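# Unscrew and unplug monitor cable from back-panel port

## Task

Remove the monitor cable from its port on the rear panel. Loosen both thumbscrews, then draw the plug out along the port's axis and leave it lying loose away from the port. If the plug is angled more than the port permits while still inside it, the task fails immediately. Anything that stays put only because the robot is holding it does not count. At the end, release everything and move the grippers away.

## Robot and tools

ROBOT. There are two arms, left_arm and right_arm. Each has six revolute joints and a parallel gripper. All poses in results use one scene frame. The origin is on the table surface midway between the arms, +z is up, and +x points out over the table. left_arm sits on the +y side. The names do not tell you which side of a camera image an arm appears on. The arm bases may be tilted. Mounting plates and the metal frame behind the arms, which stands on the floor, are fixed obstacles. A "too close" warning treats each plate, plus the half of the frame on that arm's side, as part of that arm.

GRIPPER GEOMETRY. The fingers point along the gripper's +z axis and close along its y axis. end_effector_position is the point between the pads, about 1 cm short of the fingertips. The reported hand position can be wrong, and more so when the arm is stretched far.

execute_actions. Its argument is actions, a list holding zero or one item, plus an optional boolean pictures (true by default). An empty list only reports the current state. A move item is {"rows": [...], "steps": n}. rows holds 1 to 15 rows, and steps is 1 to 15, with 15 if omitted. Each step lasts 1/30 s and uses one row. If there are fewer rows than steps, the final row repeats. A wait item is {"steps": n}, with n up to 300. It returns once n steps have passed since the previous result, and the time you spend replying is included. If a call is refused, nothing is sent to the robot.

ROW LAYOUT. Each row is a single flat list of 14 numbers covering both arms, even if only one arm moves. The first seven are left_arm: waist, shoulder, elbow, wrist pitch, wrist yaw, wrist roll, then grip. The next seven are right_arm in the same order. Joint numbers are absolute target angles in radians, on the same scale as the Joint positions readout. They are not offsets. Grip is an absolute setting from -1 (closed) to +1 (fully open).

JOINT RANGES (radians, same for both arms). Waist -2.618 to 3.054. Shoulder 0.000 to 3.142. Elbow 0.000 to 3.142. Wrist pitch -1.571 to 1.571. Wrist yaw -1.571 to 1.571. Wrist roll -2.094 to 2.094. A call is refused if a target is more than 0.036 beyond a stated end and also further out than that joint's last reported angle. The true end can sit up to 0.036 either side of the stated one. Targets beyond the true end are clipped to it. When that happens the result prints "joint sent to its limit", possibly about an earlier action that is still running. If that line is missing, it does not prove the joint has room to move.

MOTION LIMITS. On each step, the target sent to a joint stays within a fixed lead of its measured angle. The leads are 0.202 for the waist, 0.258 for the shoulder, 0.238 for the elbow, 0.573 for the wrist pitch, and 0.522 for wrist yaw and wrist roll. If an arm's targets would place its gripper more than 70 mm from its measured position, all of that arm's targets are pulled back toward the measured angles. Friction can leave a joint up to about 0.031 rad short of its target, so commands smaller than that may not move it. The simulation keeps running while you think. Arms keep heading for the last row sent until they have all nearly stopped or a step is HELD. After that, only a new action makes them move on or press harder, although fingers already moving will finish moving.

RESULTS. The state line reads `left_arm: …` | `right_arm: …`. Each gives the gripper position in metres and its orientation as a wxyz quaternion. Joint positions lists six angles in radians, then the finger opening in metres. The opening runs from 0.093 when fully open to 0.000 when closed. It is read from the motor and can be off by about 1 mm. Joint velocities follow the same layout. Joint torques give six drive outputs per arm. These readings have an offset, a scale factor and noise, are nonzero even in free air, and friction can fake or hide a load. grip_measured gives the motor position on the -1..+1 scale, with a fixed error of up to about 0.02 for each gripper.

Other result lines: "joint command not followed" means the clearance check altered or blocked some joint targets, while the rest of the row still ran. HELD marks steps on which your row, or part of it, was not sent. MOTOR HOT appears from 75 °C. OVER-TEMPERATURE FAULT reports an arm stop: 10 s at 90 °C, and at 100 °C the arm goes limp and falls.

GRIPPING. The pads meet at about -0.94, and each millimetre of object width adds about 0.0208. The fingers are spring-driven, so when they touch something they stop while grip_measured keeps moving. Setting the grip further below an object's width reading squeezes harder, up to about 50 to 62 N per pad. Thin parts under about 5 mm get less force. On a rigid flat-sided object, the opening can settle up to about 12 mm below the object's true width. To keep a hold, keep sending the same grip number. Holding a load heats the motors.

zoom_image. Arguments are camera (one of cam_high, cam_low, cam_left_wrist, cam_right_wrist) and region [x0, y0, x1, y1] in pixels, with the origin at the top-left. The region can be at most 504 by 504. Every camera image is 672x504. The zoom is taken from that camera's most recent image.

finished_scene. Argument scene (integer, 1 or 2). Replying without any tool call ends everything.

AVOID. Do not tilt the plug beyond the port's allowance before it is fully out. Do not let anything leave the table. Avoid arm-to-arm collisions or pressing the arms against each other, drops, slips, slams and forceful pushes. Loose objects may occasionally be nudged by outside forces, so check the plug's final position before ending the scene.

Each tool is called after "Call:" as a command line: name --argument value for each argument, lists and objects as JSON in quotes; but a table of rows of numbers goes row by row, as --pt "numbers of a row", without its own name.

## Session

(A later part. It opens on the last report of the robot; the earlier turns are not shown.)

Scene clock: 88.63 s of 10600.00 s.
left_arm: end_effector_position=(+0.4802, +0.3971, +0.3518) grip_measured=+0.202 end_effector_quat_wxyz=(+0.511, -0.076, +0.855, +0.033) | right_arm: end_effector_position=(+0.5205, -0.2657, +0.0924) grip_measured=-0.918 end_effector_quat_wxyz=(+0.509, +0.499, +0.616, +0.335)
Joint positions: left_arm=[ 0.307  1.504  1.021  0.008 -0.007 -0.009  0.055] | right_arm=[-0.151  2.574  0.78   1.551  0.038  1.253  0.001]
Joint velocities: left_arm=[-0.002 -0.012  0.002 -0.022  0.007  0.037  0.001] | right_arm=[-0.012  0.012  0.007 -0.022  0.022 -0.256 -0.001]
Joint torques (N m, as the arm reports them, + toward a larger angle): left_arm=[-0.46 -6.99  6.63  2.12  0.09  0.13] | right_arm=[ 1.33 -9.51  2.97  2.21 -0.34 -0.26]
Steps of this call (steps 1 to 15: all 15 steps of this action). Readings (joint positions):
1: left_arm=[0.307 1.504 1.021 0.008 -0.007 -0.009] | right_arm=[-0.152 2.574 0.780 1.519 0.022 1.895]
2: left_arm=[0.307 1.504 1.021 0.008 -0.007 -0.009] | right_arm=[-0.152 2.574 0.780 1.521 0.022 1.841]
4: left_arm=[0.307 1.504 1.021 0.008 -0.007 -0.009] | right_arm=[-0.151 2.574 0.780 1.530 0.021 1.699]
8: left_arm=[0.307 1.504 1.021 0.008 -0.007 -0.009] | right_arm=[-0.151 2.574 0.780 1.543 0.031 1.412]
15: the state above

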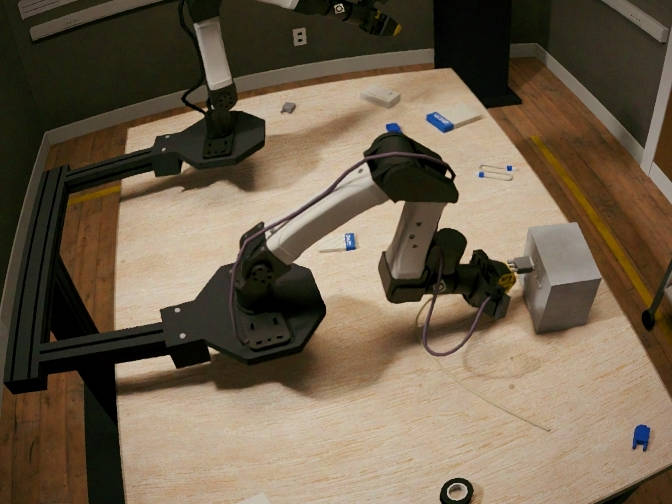

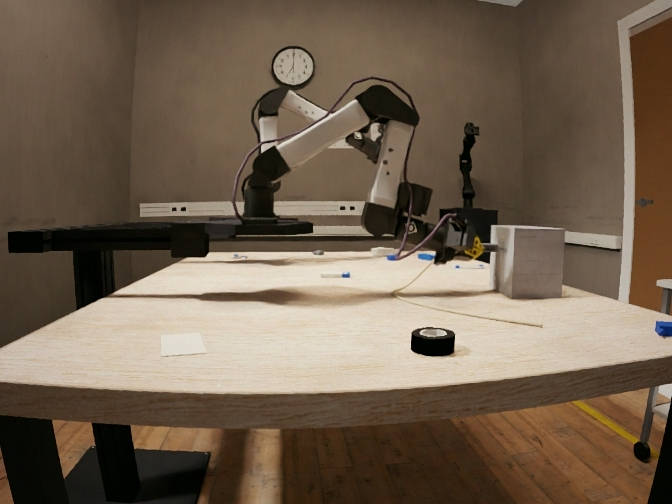

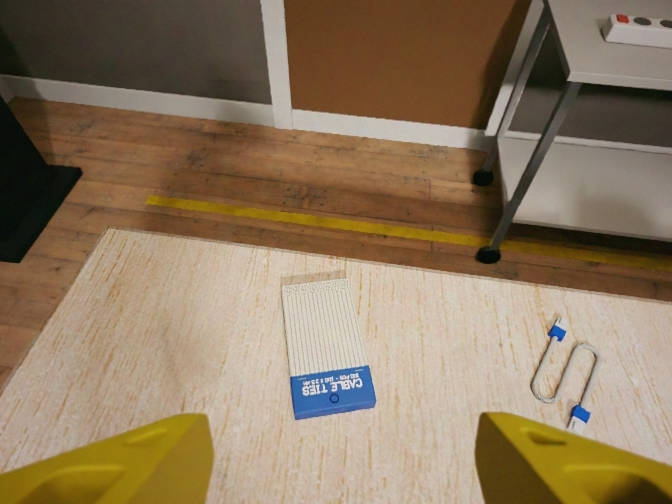

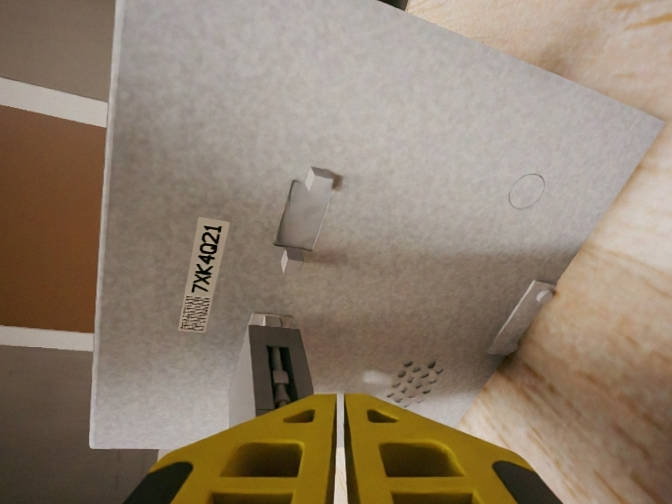

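Call:
execute_actions --actions '[{"rows":[[0.3,1.5,1.0,0,0,0,0.2,-0.18,2.545,0.78,1.56,0,1.45,-0.5]],"steps":10}]' --pictures false

Call:
execute_actions --actions '[{"rows":[[0.3,1.5,1.0,0,0,0,0.2,-0.18,2.55,0.78,1.56,-0.11,1.45,-0.5]],"steps":15}]'

Call:
execute_actions --actions '[{"rows":[[0.3,1.5,1.0,0,0,0,0.2,-0.18,2.55,0.78,1.56,-0.11,1.45,-0.92]],"steps":10}]'

Scene clock: 93.13 s of 10600.00 s.
left_arm: end_effector_position=(+0.4802, +0.3971, +0.3518) grip_measured=+0.202 end_effector_quat_wxyz=(+0.511, -0.076, +0.855, +0.033) | right_arm: end_effector_position=(+0.5223, -0.2742, +0.0988) grip_measured=-0.501 end_effector_quat_wxyz=(+0.483, +0.547, +0.568, +0.381)
Joint positions: left_arm=[ 0.307  1.504  1.021  0.008 -0.007 -0.009  0.055] | right_arm=[-0.177  2.56   0.78   1.552  0.012  1.42   0.021]
Joint velocities: left_arm=[ 0.022 -0.002  0.002  0.022 -0.007 -0.007 -0.   ] | right_arm=[-0.002  0.007  0.007 -0.007  0.007  0.139 -0.001]
Joint torques (N m, as the arm reports them, + toward a larger angle): left_arm=[-0.59 -6.98  6.67  2.11  0.07  0.14] | right_arm=[ -0.37 -10.19   3.52   2.16   0.07  -0.02]
Steps of this call (steps 1 to 30: the robot went on to your last target; steps 31 to 90: nothing new was sent; then 1.17 s passed at rest; steps 91 to 100: all 10 steps of this action). Readings (joint positions):
91: left_arm=[0.307 1.504 1.021 0.008 -0.007 -0.009] | right_arm=[-0.155 2.572 0.780 1.552 0.036 1.249]
92: left_arm=[0.307 1.504 1.021 0.008 -0.007 -0.009] | right_arm=[-0.160 2.571 0.780 1.552 0.030 1.289]
94: left_arm=[0.307 1.504 1.021 0.008 -0.007 -0.009] | right_arm=[-0.171 2.565 0.780 1.552 0.022 1.346]
98: left_arm=[0.307 1.504 1.021 0.008 -0.007 -0.009] | right_arm=[-0.177 2.560 0.780 1.552 0.015 1.405]
100: the state above

Scene clock: 93.63 s of 10600.00 s.
left_arm: end_effector_position=(+0.4802, +0.3971, +0.3518) grip_measured=+0.202 end_effector_quat_wxyz=(+0.511, -0.076, +0.855, +0.033) | right_arm: end_effector_position=(+0.5232, -0.2564, +0.0993) grip_measured=-0.501 end_effector_quat_wxyz=(+0.451, +0.530, +0.583, +0.420)
Joint positions: left_arm=[ 0.307  1.504  1.021  0.008 -0.007 -0.009  0.055] | right_arm=[-0.177  2.56   0.78   1.552 -0.096  1.445  0.021]
Joint velocities: left_arm=[ 0.002 -0.012  0.007 -0.051 -0.037 -0.051 -0.001] | right_arm=[ 0.012  0.022 -0.002  0.007 -0.007 -0.007 -0.001]
Joint torques (N m, as the arm reports them, + toward a larger angle): left_arm=[-0.5  -7.05  6.54  2.1   0.05  0.11] | right_arm=[ -0.44 -10.     3.28   2.23  -0.06  -0.14]
Steps of this call (steps 1 to 15: all 15 steps of this action). Readings (joint positions):
1: left_arm=[0.307 1.504 1.021 0.008 -0.007 -0.009] | right_arm=[-0.177 2.560 0.780 1.552 -0.005 1.425]
2: left_arm=[0.307 1.504 1.021 0.008 -0.007 -0.009] | right_arm=[-0.177 2.560 0.780 1.552 -0.024 1.429]
4: left_arm=[0.307 1.504 1.021 0.008 -0.007 -0.009] | right_arm=[-0.177 2.560 0.780 1.552 -0.054 1.435]
8: left_arm=[0.307 1.504 1.021 0.008 -0.007 -0.009] | right_arm=[-0.177 2.560 0.780 1.552 -0.083 1.441]
15: the state above

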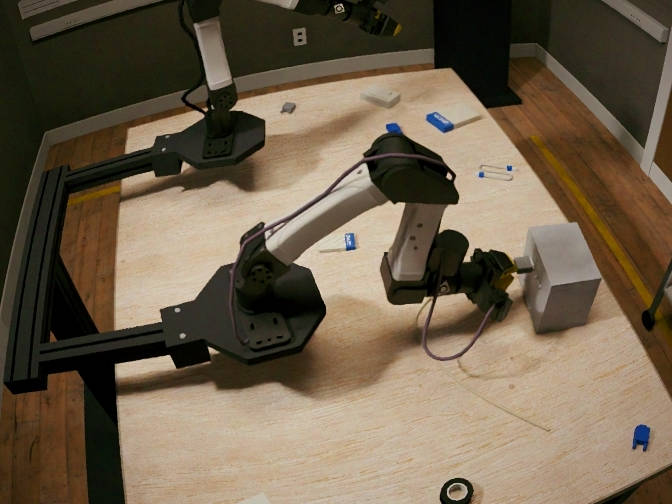

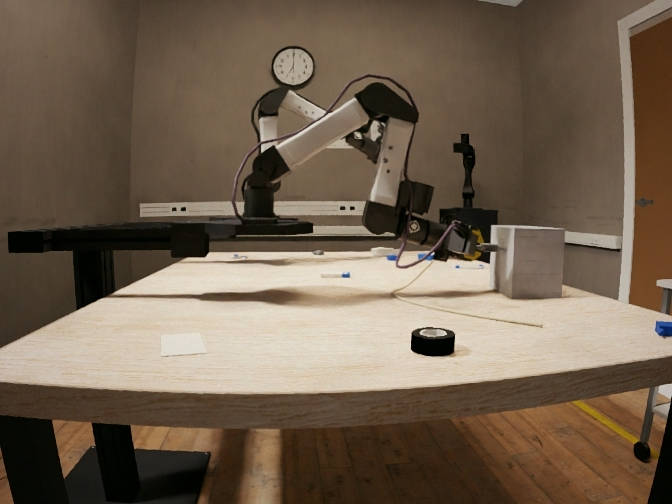

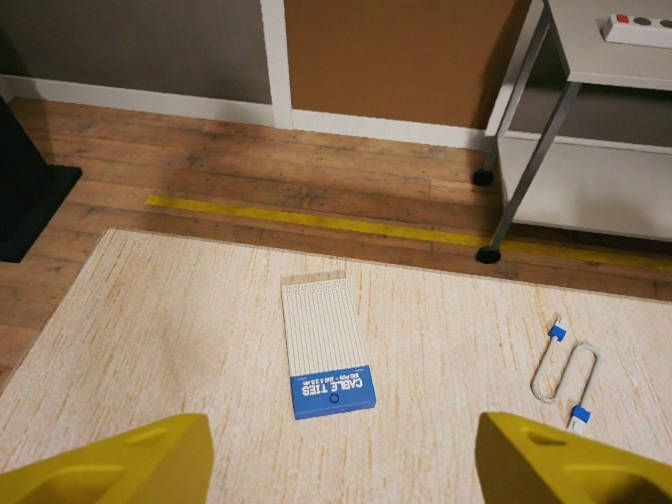

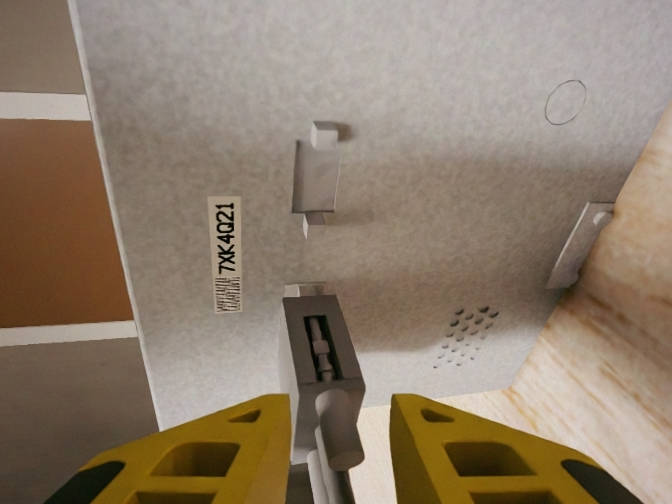

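Scene clock: 93.97 s of 10600.00 s.
left_arm: end_effector_position=(+0.4802, +0.3971, +0.3518) grip_measured=+0.202 end_effector_quat_wxyz=(+0.511, -0.076, +0.855, +0.033) | right_arm: end_effector_position=(+0.5231, -0.2565, +0.0991) grip_measured=-0.907 end_effector_quat_wxyz=(+0.450, +0.530, +0.583, +0.420)
Joint positions: left_arm=[ 0.307  1.504  1.021  0.008 -0.007 -0.009  0.055] | right_arm=[-0.178  2.56   0.78   1.55  -0.097  1.445  0.002]
Joint velocities: left_arm=[-0.017 -0.007 -0.017  0.081  0.022 -0.051 -0.001] | right_arm=[-0.012 -0.012 -0.017  0.022 -0.051  0.007 -0.   ]
Joint torques (N m, as the arm reports them, + toward a larger angle): left_arm=[-0.54 -6.99  6.64  2.11  0.08  0.14] | right_arm=[-0.24 -9.91  3.29  2.25  0.   -0.11]
Steps of this call (steps 1 to 10: all 10 steps of this action). Readings (joint positions):
1: left_arm=[0.307 1.504 1.021 0.008 -0.007 -0.009] | right_arm=[-0.177 2.560 0.780 1.552 -0.097 1.445]
2: left_arm=[0.307 1.504 1.021 0.008 -0.007 -0.009] | right_arm=[-0.178 2.560 0.780 1.551 -0.097 1.445]
4: left_arm=[0.307 1.504 1.021 0.008 -0.007 -0.009] | right_arm=[-0.178 2.560 0.780 1.550 -0.097 1.445]
8: left_arm=[0.307 1.504 1.021 0.008 -0.007 -0.009] | right_arm=[-0.178 2.560 0.780 1.550 -0.097 1.445]
10: the state above

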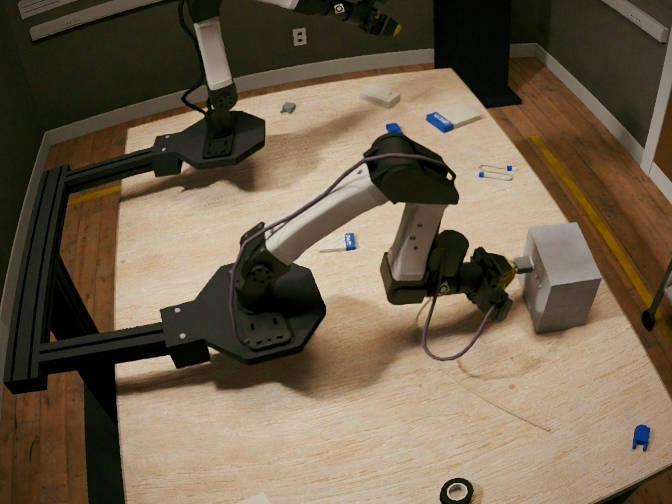

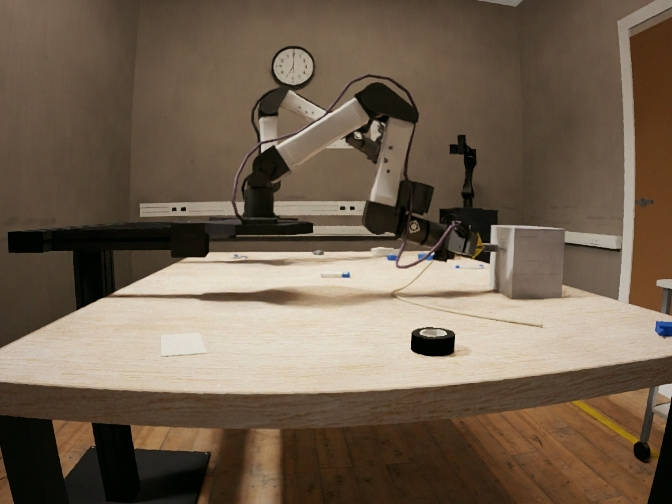

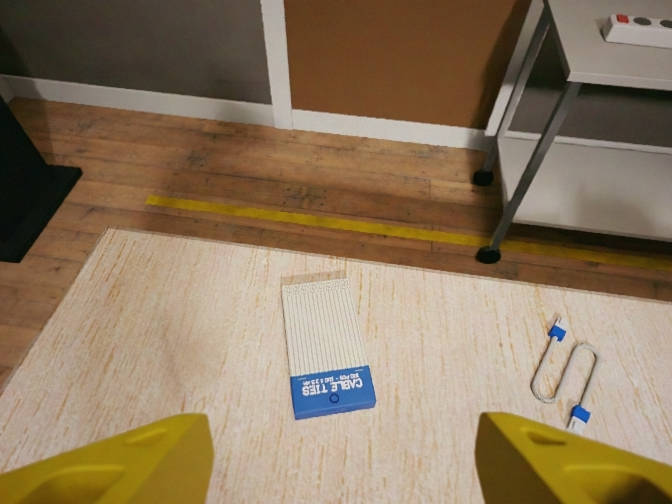

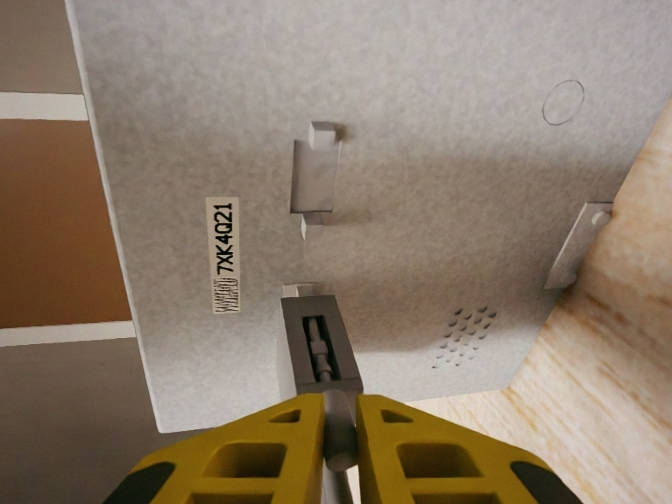

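Gripped.

Call:
execute_actions --actions '[{"rows":[[0.3,1.5,1.0,0,0,0,0.2,-0.18,2.55,0.78,1.56,-0.11,1.3,-0.92],[0.3,1.5,1.0,0,0,0,0.2,-0.18,2.55,0.78,1.56,-0.11,1.2,-0.92],[0.3,1.5,1.0,0,0,0,0.2,-0.18,2.55,0.78,1.56,-0.11,1.1,-0.92],[0.3,1.5,1.0,0,0,0,0.2,-0.18,2.55,0.78,1.56,-0.11,1.0,-0.92],[0.3,1.5,1.0,0,0,0,0.2,-0.18,2.55,0.78,1.56,-0.11,0.85,-0.92]],"steps":15}]' --pictures false

Call:
execute_actions --actions '[{"steps":15}]'

Scene clock: 98.07 s of 10600.00 s.
left_arm: end_effector_position=(+0.4802, +0.3971, +0.3518) grip_measured=+0.202 end_effector_quat_wxyz=(+0.511, -0.076, +0.855, +0.033) | right_arm: end_effector_position=(+0.5237, -0.2557, +0.1013) grip_measured=-0.908 end_effector_quat_wxyz=(+0.550, +0.350, +0.703, +0.286)
Joint positions: left_arm=[ 0.307  1.504  1.021  0.008 -0.007 -0.009  0.055] | right_arm=[-0.178  2.56   0.78   1.56  -0.103  0.898  0.002]
Joint velocities: left_arm=[-0.002 -0.022  0.007  0.022 -0.022 -0.022 -0.   ] | right_arm=[-0.012 -0.017  0.017 -0.022 -0.037 -0.183  0.   ]
Joint torques (N m, as the arm reports them, + toward a larger angle): left_arm=[-0.55 -6.98  6.68  2.08  0.06  0.11] | right_arm=[ -0.34 -10.1    3.26   2.12   0.01  -0.36]
Steps of this call (steps 1 to 15: the robot went on to your last target; steps 16 to 90: nothing new was sent; then 0.60 s passed at rest; steps 91 to 105: all 15 steps of this action). Readings (joint positions):
91: left_arm=[0.307 1.504 1.021 0.008 -0.007 -0.009] | right_arm=[-0.178 2.560 0.780 1.550 -0.097 1.422]
92: left_arm=[0.307 1.504 1.021 0.008 -0.007 -0.009] | right_arm=[-0.178 2.560 0.780 1.551 -0.097 1.383]
94: left_arm=[0.307 1.504 1.021 0.008 -0.007 -0.009] | right_arm=[-0.178 2.560 0.780 1.553 -0.098 1.271]
98: left_arm=[0.307 1.504 1.021 0.008 -0.007 -0.009] | right_arm=[-0.178 2.560 0.780 1.558 -0.100 1.030]
105: the state above

Scene clock: 98.57 s of 10600.00 s.
left_arm: end_effector_position=(+0.4802, +0.3971, +0.3518) grip_measured=+0.202 end_effector_quat_wxyz=(+0.511, -0.076, +0.855, +0.033) | right_arm: end_effector_position=(+0.5237, -0.2556, +0.1014) grip_measured=-0.908 end_effector_quat_wxyz=(+0.554, +0.338, +0.708, +0.278)
Joint positions: left_arm=[ 0.307  1.504  1.021  0.008 -0.007 -0.009  0.055] | right_arm=[-0.178  2.56   0.78   1.56  -0.103  0.866  0.002]
Joint velocities: left_arm=[-0.002  0.002 -0.007  0.037  0.066 -0.051 -0.001] | right_arm=[ 0.007  0.007 -0.002 -0.081  0.066 -0.051 -0.   ]
Joint torques (N m, as the arm reports them, + toward a larger angle): left_arm=[-0.57 -7.01  6.55  2.07  0.08  0.1 ] | right_arm=[ -0.21 -10.28   3.16   2.19   0.04  -0.43]
Steps of this call (steps 1 to 15: the robot went on to your last target). Readings (joint positions):
1: left_arm=[0.307 1.504 1.021 0.008 -0.007 -0.009] | right_arm=[-0.178 2.560 0.780 1.560 -0.103 0.891]
2: left_arm=[0.307 1.504 1.021 0.008 -0.007 -0.009] | right_arm=[-0.178 2.560 0.780 1.560 -0.103 0.886]
4: left_arm=[0.307 1.504 1.021 0.008 -0.007 -0.009] | right_arm=[-0.178 2.560 0.780 1.560 -0.103 0.878]
8: left_arm=[0.307 1.504 1.021 0.008 -0.007 -0.009] | right_arm=[-0.178 2.560 0.780 1.560 -0.103 0.870]
15: the state above

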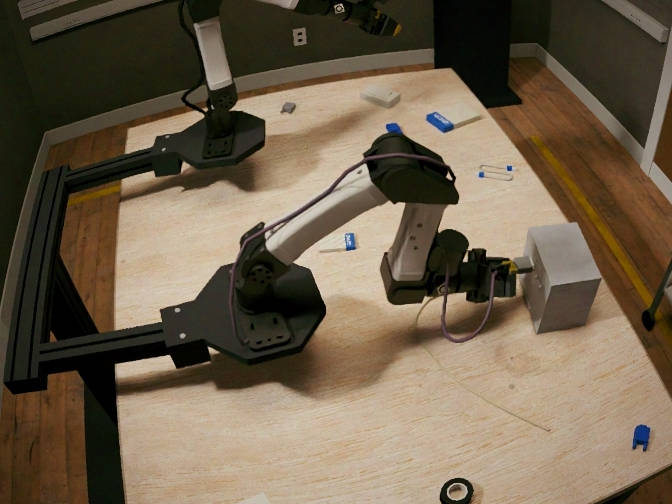

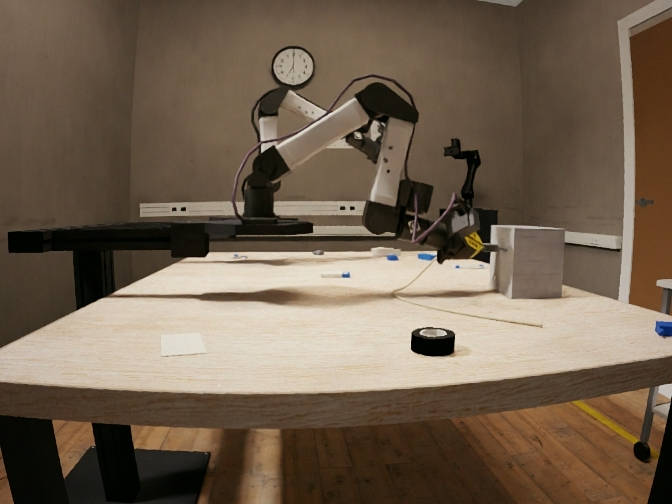

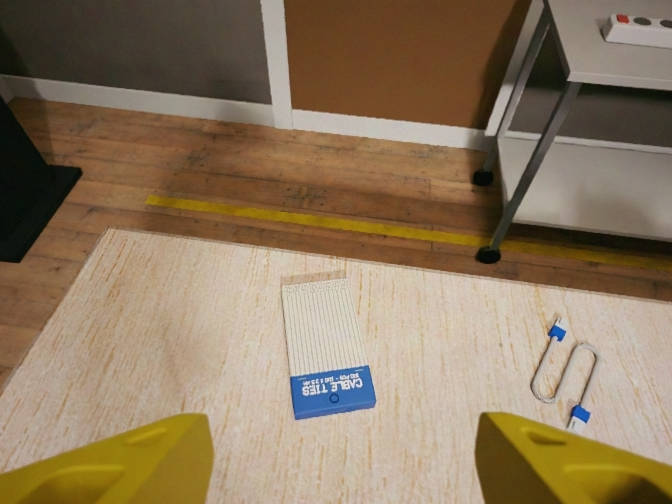

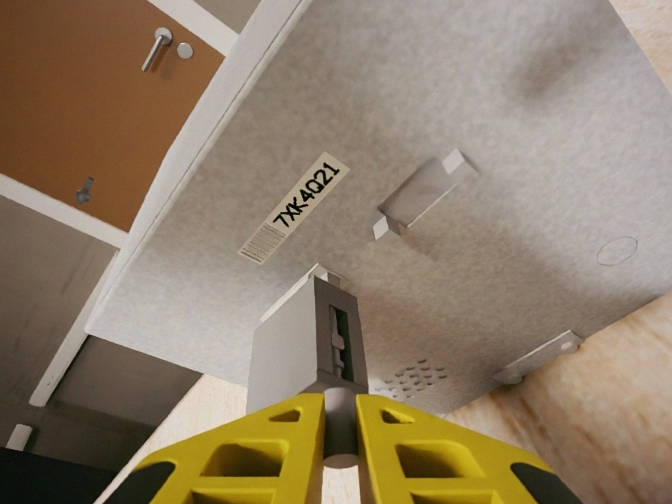

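Works; checking how much further the range goes.

Call:
execute_actions --actions '[{"rows":[[0.3,1.5,1.0,0,0,0,0.2,-0.18,2.55,0.78,1.56,-0.11,0.55,-0.92]],"steps":15}]' --pictures false

Call:
execute_actions --actions '[{"rows":[[0.3,1.5,1.0,0,0,0,0.2,-0.18,2.55,0.78,1.56,-0.11,0.6,-0.68],[0.3,1.5,1.0,0,0,0,0.2,-0.18,2.55,0.78,1.56,-0.11,0.6,-0.68],[0.3,1.5,1.0,0,0,0,0.2,-0.18,2.55,0.78,1.56,-0.11,1.75,-0.68]],"steps":15}]' --pictures false

Call:
execute_actions --actions '[{"steps":10}]'

Scene clock: 102.83 s of 10600.00 s.
left_arm: end_effector_position=(+0.4802, +0.3971, +0.3518) grip_measured=+0.202 end_effector_quat_wxyz=(+0.511, -0.076, +0.855, +0.033) | right_arm: end_effector_position=(+0.5239, -0.2547, +0.1024) grip_measured=-0.908 end_effector_quat_wxyz=(+0.585, +0.245, +0.744, +0.209)
Joint positions: left_arm=[ 0.307  1.504  1.021  0.008 -0.007 -0.009  0.055] | right_arm=[-0.178  2.56   0.78   1.564 -0.109  0.616  0.002]
Joint velocities: left_arm=[ 0.007  0.007  0.002  0.066 -0.037 -0.007 -0.   ] | right_arm=[-0.012 -0.022 -0.007 -0.022  0.022 -0.081  0.001]
Joint torques (N m, as the arm reports them, + toward a larger angle): left_arm=[-0.55 -6.95  6.6   2.11  0.06  0.15] | right_arm=[-0.41 -9.9   3.35  2.11  0.09 -0.89]
Steps of this call (steps 1 to 15: the robot went on to your last target; steps 16 to 90: nothing new was sent; then 0.77 s passed at rest; steps 91 to 105: all 15 steps of this action). Readings (joint positions):
91: left_arm=[0.307 1.504 1.021 0.008 -0.007 -0.009] | right_arm=[-0.178 2.560 0.780 1.561 -0.104 0.816]
92: left_arm=[0.307 1.504 1.021 0.008 -0.007 -0.009] | right_arm=[-0.178 2.560 0.780 1.561 -0.105 0.765]
94: left_arm=[0.307 1.504 1.021 0.008 -0.007 -0.009] | right_arm=[-0.178 2.560 0.780 1.563 -0.106 0.696]
98: left_arm=[0.307 1.504 1.021 0.008 -0.007 -0.009] | right_arm=[-0.178 2.560 0.780 1.564 -0.108 0.634]
105: the state above

Scene clock: 103.33 s of 10600.00 s.
left_arm: end_effector_position=(+0.4802, +0.3971, +0.3518) grip_measured=+0.202 end_effector_quat_wxyz=(+0.511, -0.076, +0.855, +0.033) | right_arm: end_effector_position=(+0.5224, -0.2577, +0.0967) grip_measured=-0.681 end_effector_quat_wxyz=(+0.407, +0.583, +0.534, +0.457)
Joint positions: left_arm=[ 0.307  1.504  1.021  0.008 -0.007 -0.009  0.055] | right_arm=[-0.182  2.56   0.78   1.54  -0.102  1.626  0.013]
Joint velocities: left_arm=[-0.002 -0.007  0.002 -0.007 -0.095  0.007 -0.   ] | right_arm=[ 0.002 -0.012 -0.017 -0.022  0.037  0.769 -0.001]
Joint torques (N m, as the arm reports them, + toward a larger angle): left_arm=[-0.64 -7.01  6.52  2.08  0.06  0.11] | right_arm=[-0.08 -9.89  3.16  2.4  -0.01  0.03]
Steps of this call (steps 1 to 15: all 15 steps of this action). Readings (joint positions):
1: left_arm=[0.307 1.504 1.021 0.008 -0.007 -0.009] | right_arm=[-0.178 2.560 0.780 1.568 -0.108 0.616]
2: left_arm=[0.307 1.504 1.021 0.008 -0.007 -0.009] | right_arm=[-0.180 2.560 0.780 1.569 -0.107 0.614]
4: left_arm=[0.307 1.504 1.021 0.008 -0.007 -0.009] | right_arm=[-0.180 2.560 0.780 1.566 -0.108 0.799]
8: left_arm=[0.307 1.504 1.021 0.008 -0.007 -0.009] | right_arm=[-0.180 2.560 0.780 1.564 -0.108 1.202]
15: the state above

Scene clock: 103.67 s of 10600.00 s.
left_arm: end_effector_position=(+0.4802, +0.3971, +0.3518) grip_measured=+0.202 end_effector_quat_wxyz=(+0.511, -0.076, +0.855, +0.033) | right_arm: end_effector_position=(+0.5221, -0.2579, +0.0956) grip_measured=-0.680 end_effector_quat_wxyz=(+0.385, +0.608, +0.508, +0.474)
Joint positions: left_arm=[ 0.307  1.504  1.021  0.008 -0.007 -0.009  0.055] | right_arm=[-0.183  2.56   0.78   1.535 -0.101  1.718  0.013]
Joint velocities: left_arm=[-0.007 -0.017  0.002  0.022  0.066  0.007 -0.001] | right_arm=[-0.007  0.002 -0.017 -0.125 -0.037  0.051 -0.001]
Joint torques (N m, as the arm reports them, + toward a larger angle): left_arm=[-0.68 -6.83  6.63  2.11  0.07  0.13] | right_arm=[  0.18 -10.12   3.34   2.42  -0.05   0.17]
Steps of this call (steps 1 to 10: the robot went on to your last target). Readings (joint positions):
1: left_arm=[0.307 1.504 1.021 0.008 -0.007 -0.009] | right_arm=[-0.182 2.560 0.780 1.539 -0.102 1.648]
2: left_arm=[0.307 1.504 1.021 0.008 -0.007 -0.009] | right_arm=[-0.182 2.560 0.780 1.539 -0.102 1.665]
4: left_arm=[0.307 1.504 1.021 0.008 -0.007 -0.009] | right_arm=[-0.182 2.560 0.780 1.537 -0.102 1.689]
8: left_arm=[0.307 1.504 1.021 0.008 -0.007 -0.009] | right_arm=[-0.182 2.560 0.780 1.536 -0.101 1.712]
10: the state above

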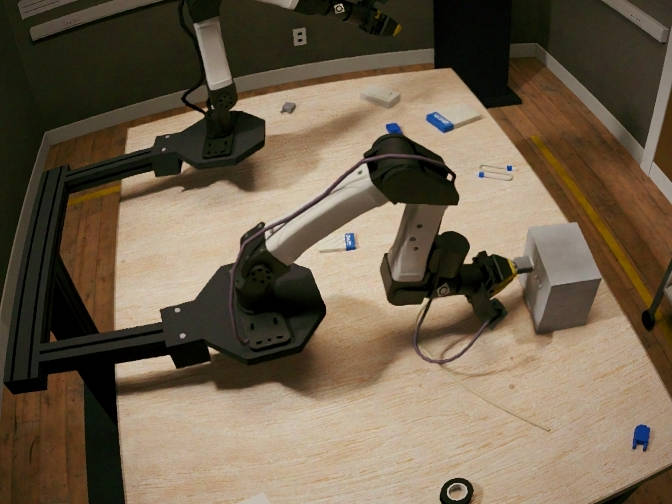

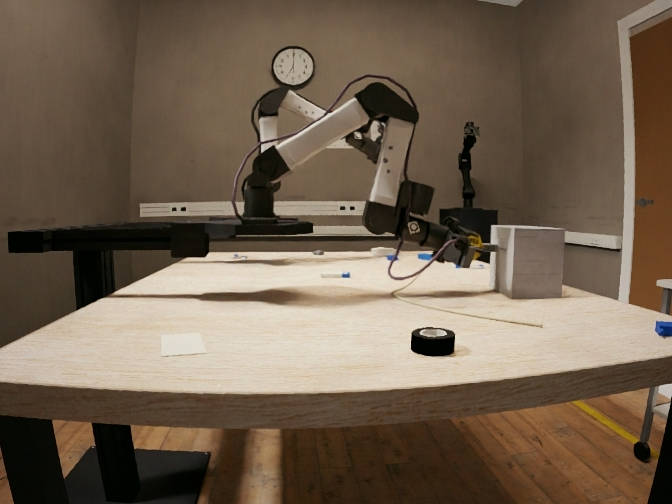

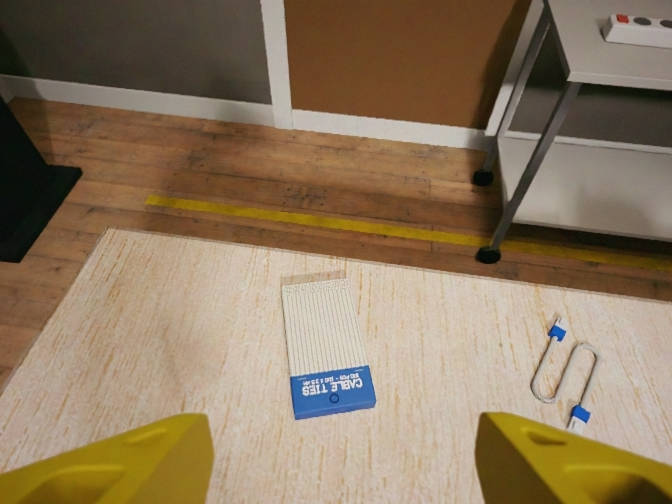

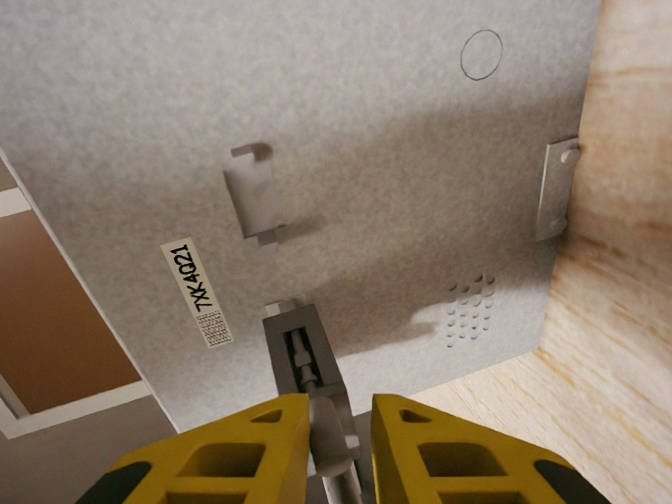

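Call:
execute_actions --actions '[{"rows":[[0.3,1.5,1.0,0,0,0,0.2,-0.18,2.56,0.78,1.54,-0.085,1.55,-0.5],[0.3,1.5,1.0,0,0,0,0.2,-0.18,2.56,0.78,1.54,-0.085,1.55,-0.5],[0.3,1.5,1.0,0,0,0,0.2,-0.18,2.56,0.78,1.54,-0.085,1.55,-0.5],[0.3,1.5,1.0,0,0,0,0.2,-0.18,2.56,0.78,1.54,-0.085,1.55,-0.5],[0.3,1.5,1.0,0,0,0,0.2,-0.18,2.56,0.78,1.42,-0.085,1.55,-0.5]],"steps":12}]' --pictures false

Call:
execute_actions --actions '[{"rows":[[0.3,1.5,1.0,0,0,0,0.2,-0.175,2.56,0.78,1.42,-0.17,1.55,-0.5]],"steps":15}]'

Scene clock: 108.03 s of 10600.00 s.
left_arm: end_effector_position=(+0.4802, +0.3971, +0.3518) grip_measured=+0.202 end_effector_quat_wxyz=(+0.511, -0.076, +0.855, +0.033) | right_arm: end_effector_position=(+0.5208, -0.2598, +0.0901) grip_measured=-0.500 end_effector_quat_wxyz=(+0.413, +0.579, +0.553, +0.434)
Joint positions: left_arm=[ 0.307  1.504  1.021  0.008 -0.007 -0.009  0.055] | right_arm=[-0.183  2.555  0.78   1.504 -0.09   1.573  0.021]
Joint velocities: left_arm=[-0.002  0.007 -0.022  0.007 -0.051  0.037 -0.001] | right_arm=[-0.012 -0.007  0.012 -0.007 -0.022 -0.081  0.002]
Joint torques (N m, as the arm reports them, + toward a larger angle): left_arm=[-0.56 -6.89  6.58  2.11  0.05  0.12] | right_arm=[ 0.29 -9.01  3.54  1.3   0.17 -0.22]
Steps of this call (steps 1 to 30: the robot went on to your last target; steps 31 to 90: nothing new was sent; then 0.97 s passed at rest; steps 91 to 102: all 12 steps of this action). Readings (joint positions):
91: left_arm=[0.307 1.504 1.021 0.008 -0.007 -0.009] | right_arm=[-0.183 2.560 0.780 1.534 -0.097 1.701]
92: left_arm=[0.307 1.504 1.021 0.008 -0.007 -0.009] | right_arm=[-0.183 2.560 0.780 1.537 -0.093 1.672]
94: left_arm=[0.307 1.504 1.021 0.008 -0.007 -0.009] | right_arm=[-0.183 2.560 0.780 1.539 -0.092 1.631]
98: left_arm=[0.307 1.504 1.021 0.008 -0.007 -0.009] | right_arm=[-0.183 2.556 0.780 1.506 -0.091 1.590]
102: the state above

Scene clock: 108.53 s of 10600.00 s.
left_arm: end_effector_position=(+0.4802, +0.3971, +0.3518) grip_measured=+0.202 end_effector_quat_wxyz=(+0.511, -0.076, +0.855, +0.033) | right_arm: end_effector_position=(+0.5207, -0.2583, +0.0903) grip_measured=-0.500 end_effector_quat_wxyz=(+0.410, +0.573, +0.558, +0.437)
Joint positions: left_arm=[ 0.307  1.504  1.021  0.008 -0.007 -0.009  0.055] | right_arm=[-0.187  2.555  0.78   1.504 -0.109  1.565  0.021]
Joint velocities: left_arm=[-0.012 -0.007 -0.007 -0.037 -0.007 -0.022 -0.001] | right_arm=[ 0.017  0.012 -0.017 -0.007  0.007 -0.081  0.001]
Joint torques (N m, as the arm reports them, + toward a larger angle): left_arm=[-0.59 -6.99  6.64  2.1   0.05  0.11] | right_arm=[ 0.9  -9.03  3.23  1.23 -0.63 -0.31]
Steps of this call (steps 1 to 15: all 15 steps of this action). Readings (joint positions):
1: left_arm=[0.307 1.504 1.021 0.008 -0.007 -0.009] | right_arm=[-0.183 2.555 0.780 1.504 -0.097 1.571]
2: left_arm=[0.307 1.504 1.021 0.008 -0.007 -0.009] | right_arm=[-0.184 2.555 0.780 1.504 -0.101 1.570]
4: left_arm=[0.307 1.504 1.021 0.008 -0.007 -0.009] | right_arm=[-0.185 2.555 0.780 1.504 -0.106 1.568]
8: left_arm=[0.307 1.504 1.021 0.008 -0.007 -0.009] | right_arm=[-0.187 2.555 0.780 1.504 -0.109 1.566]
15: the state above

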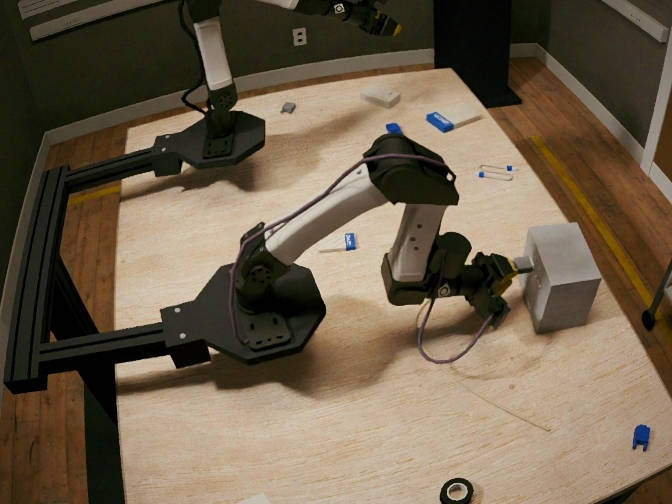

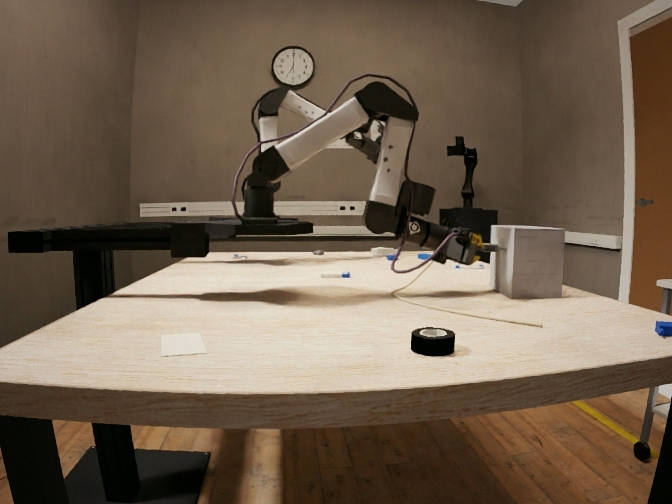

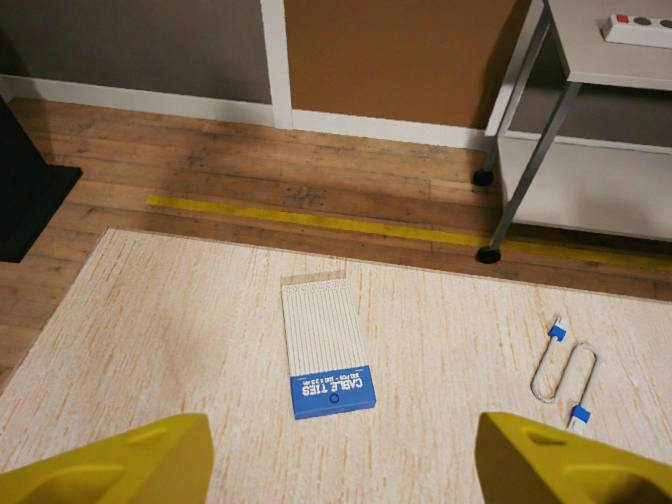

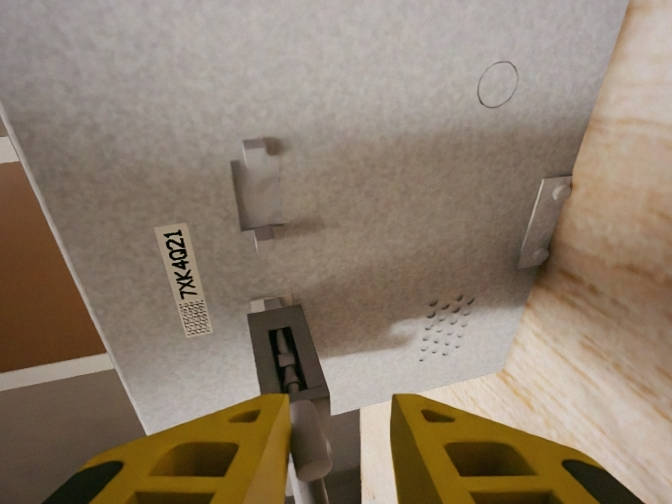

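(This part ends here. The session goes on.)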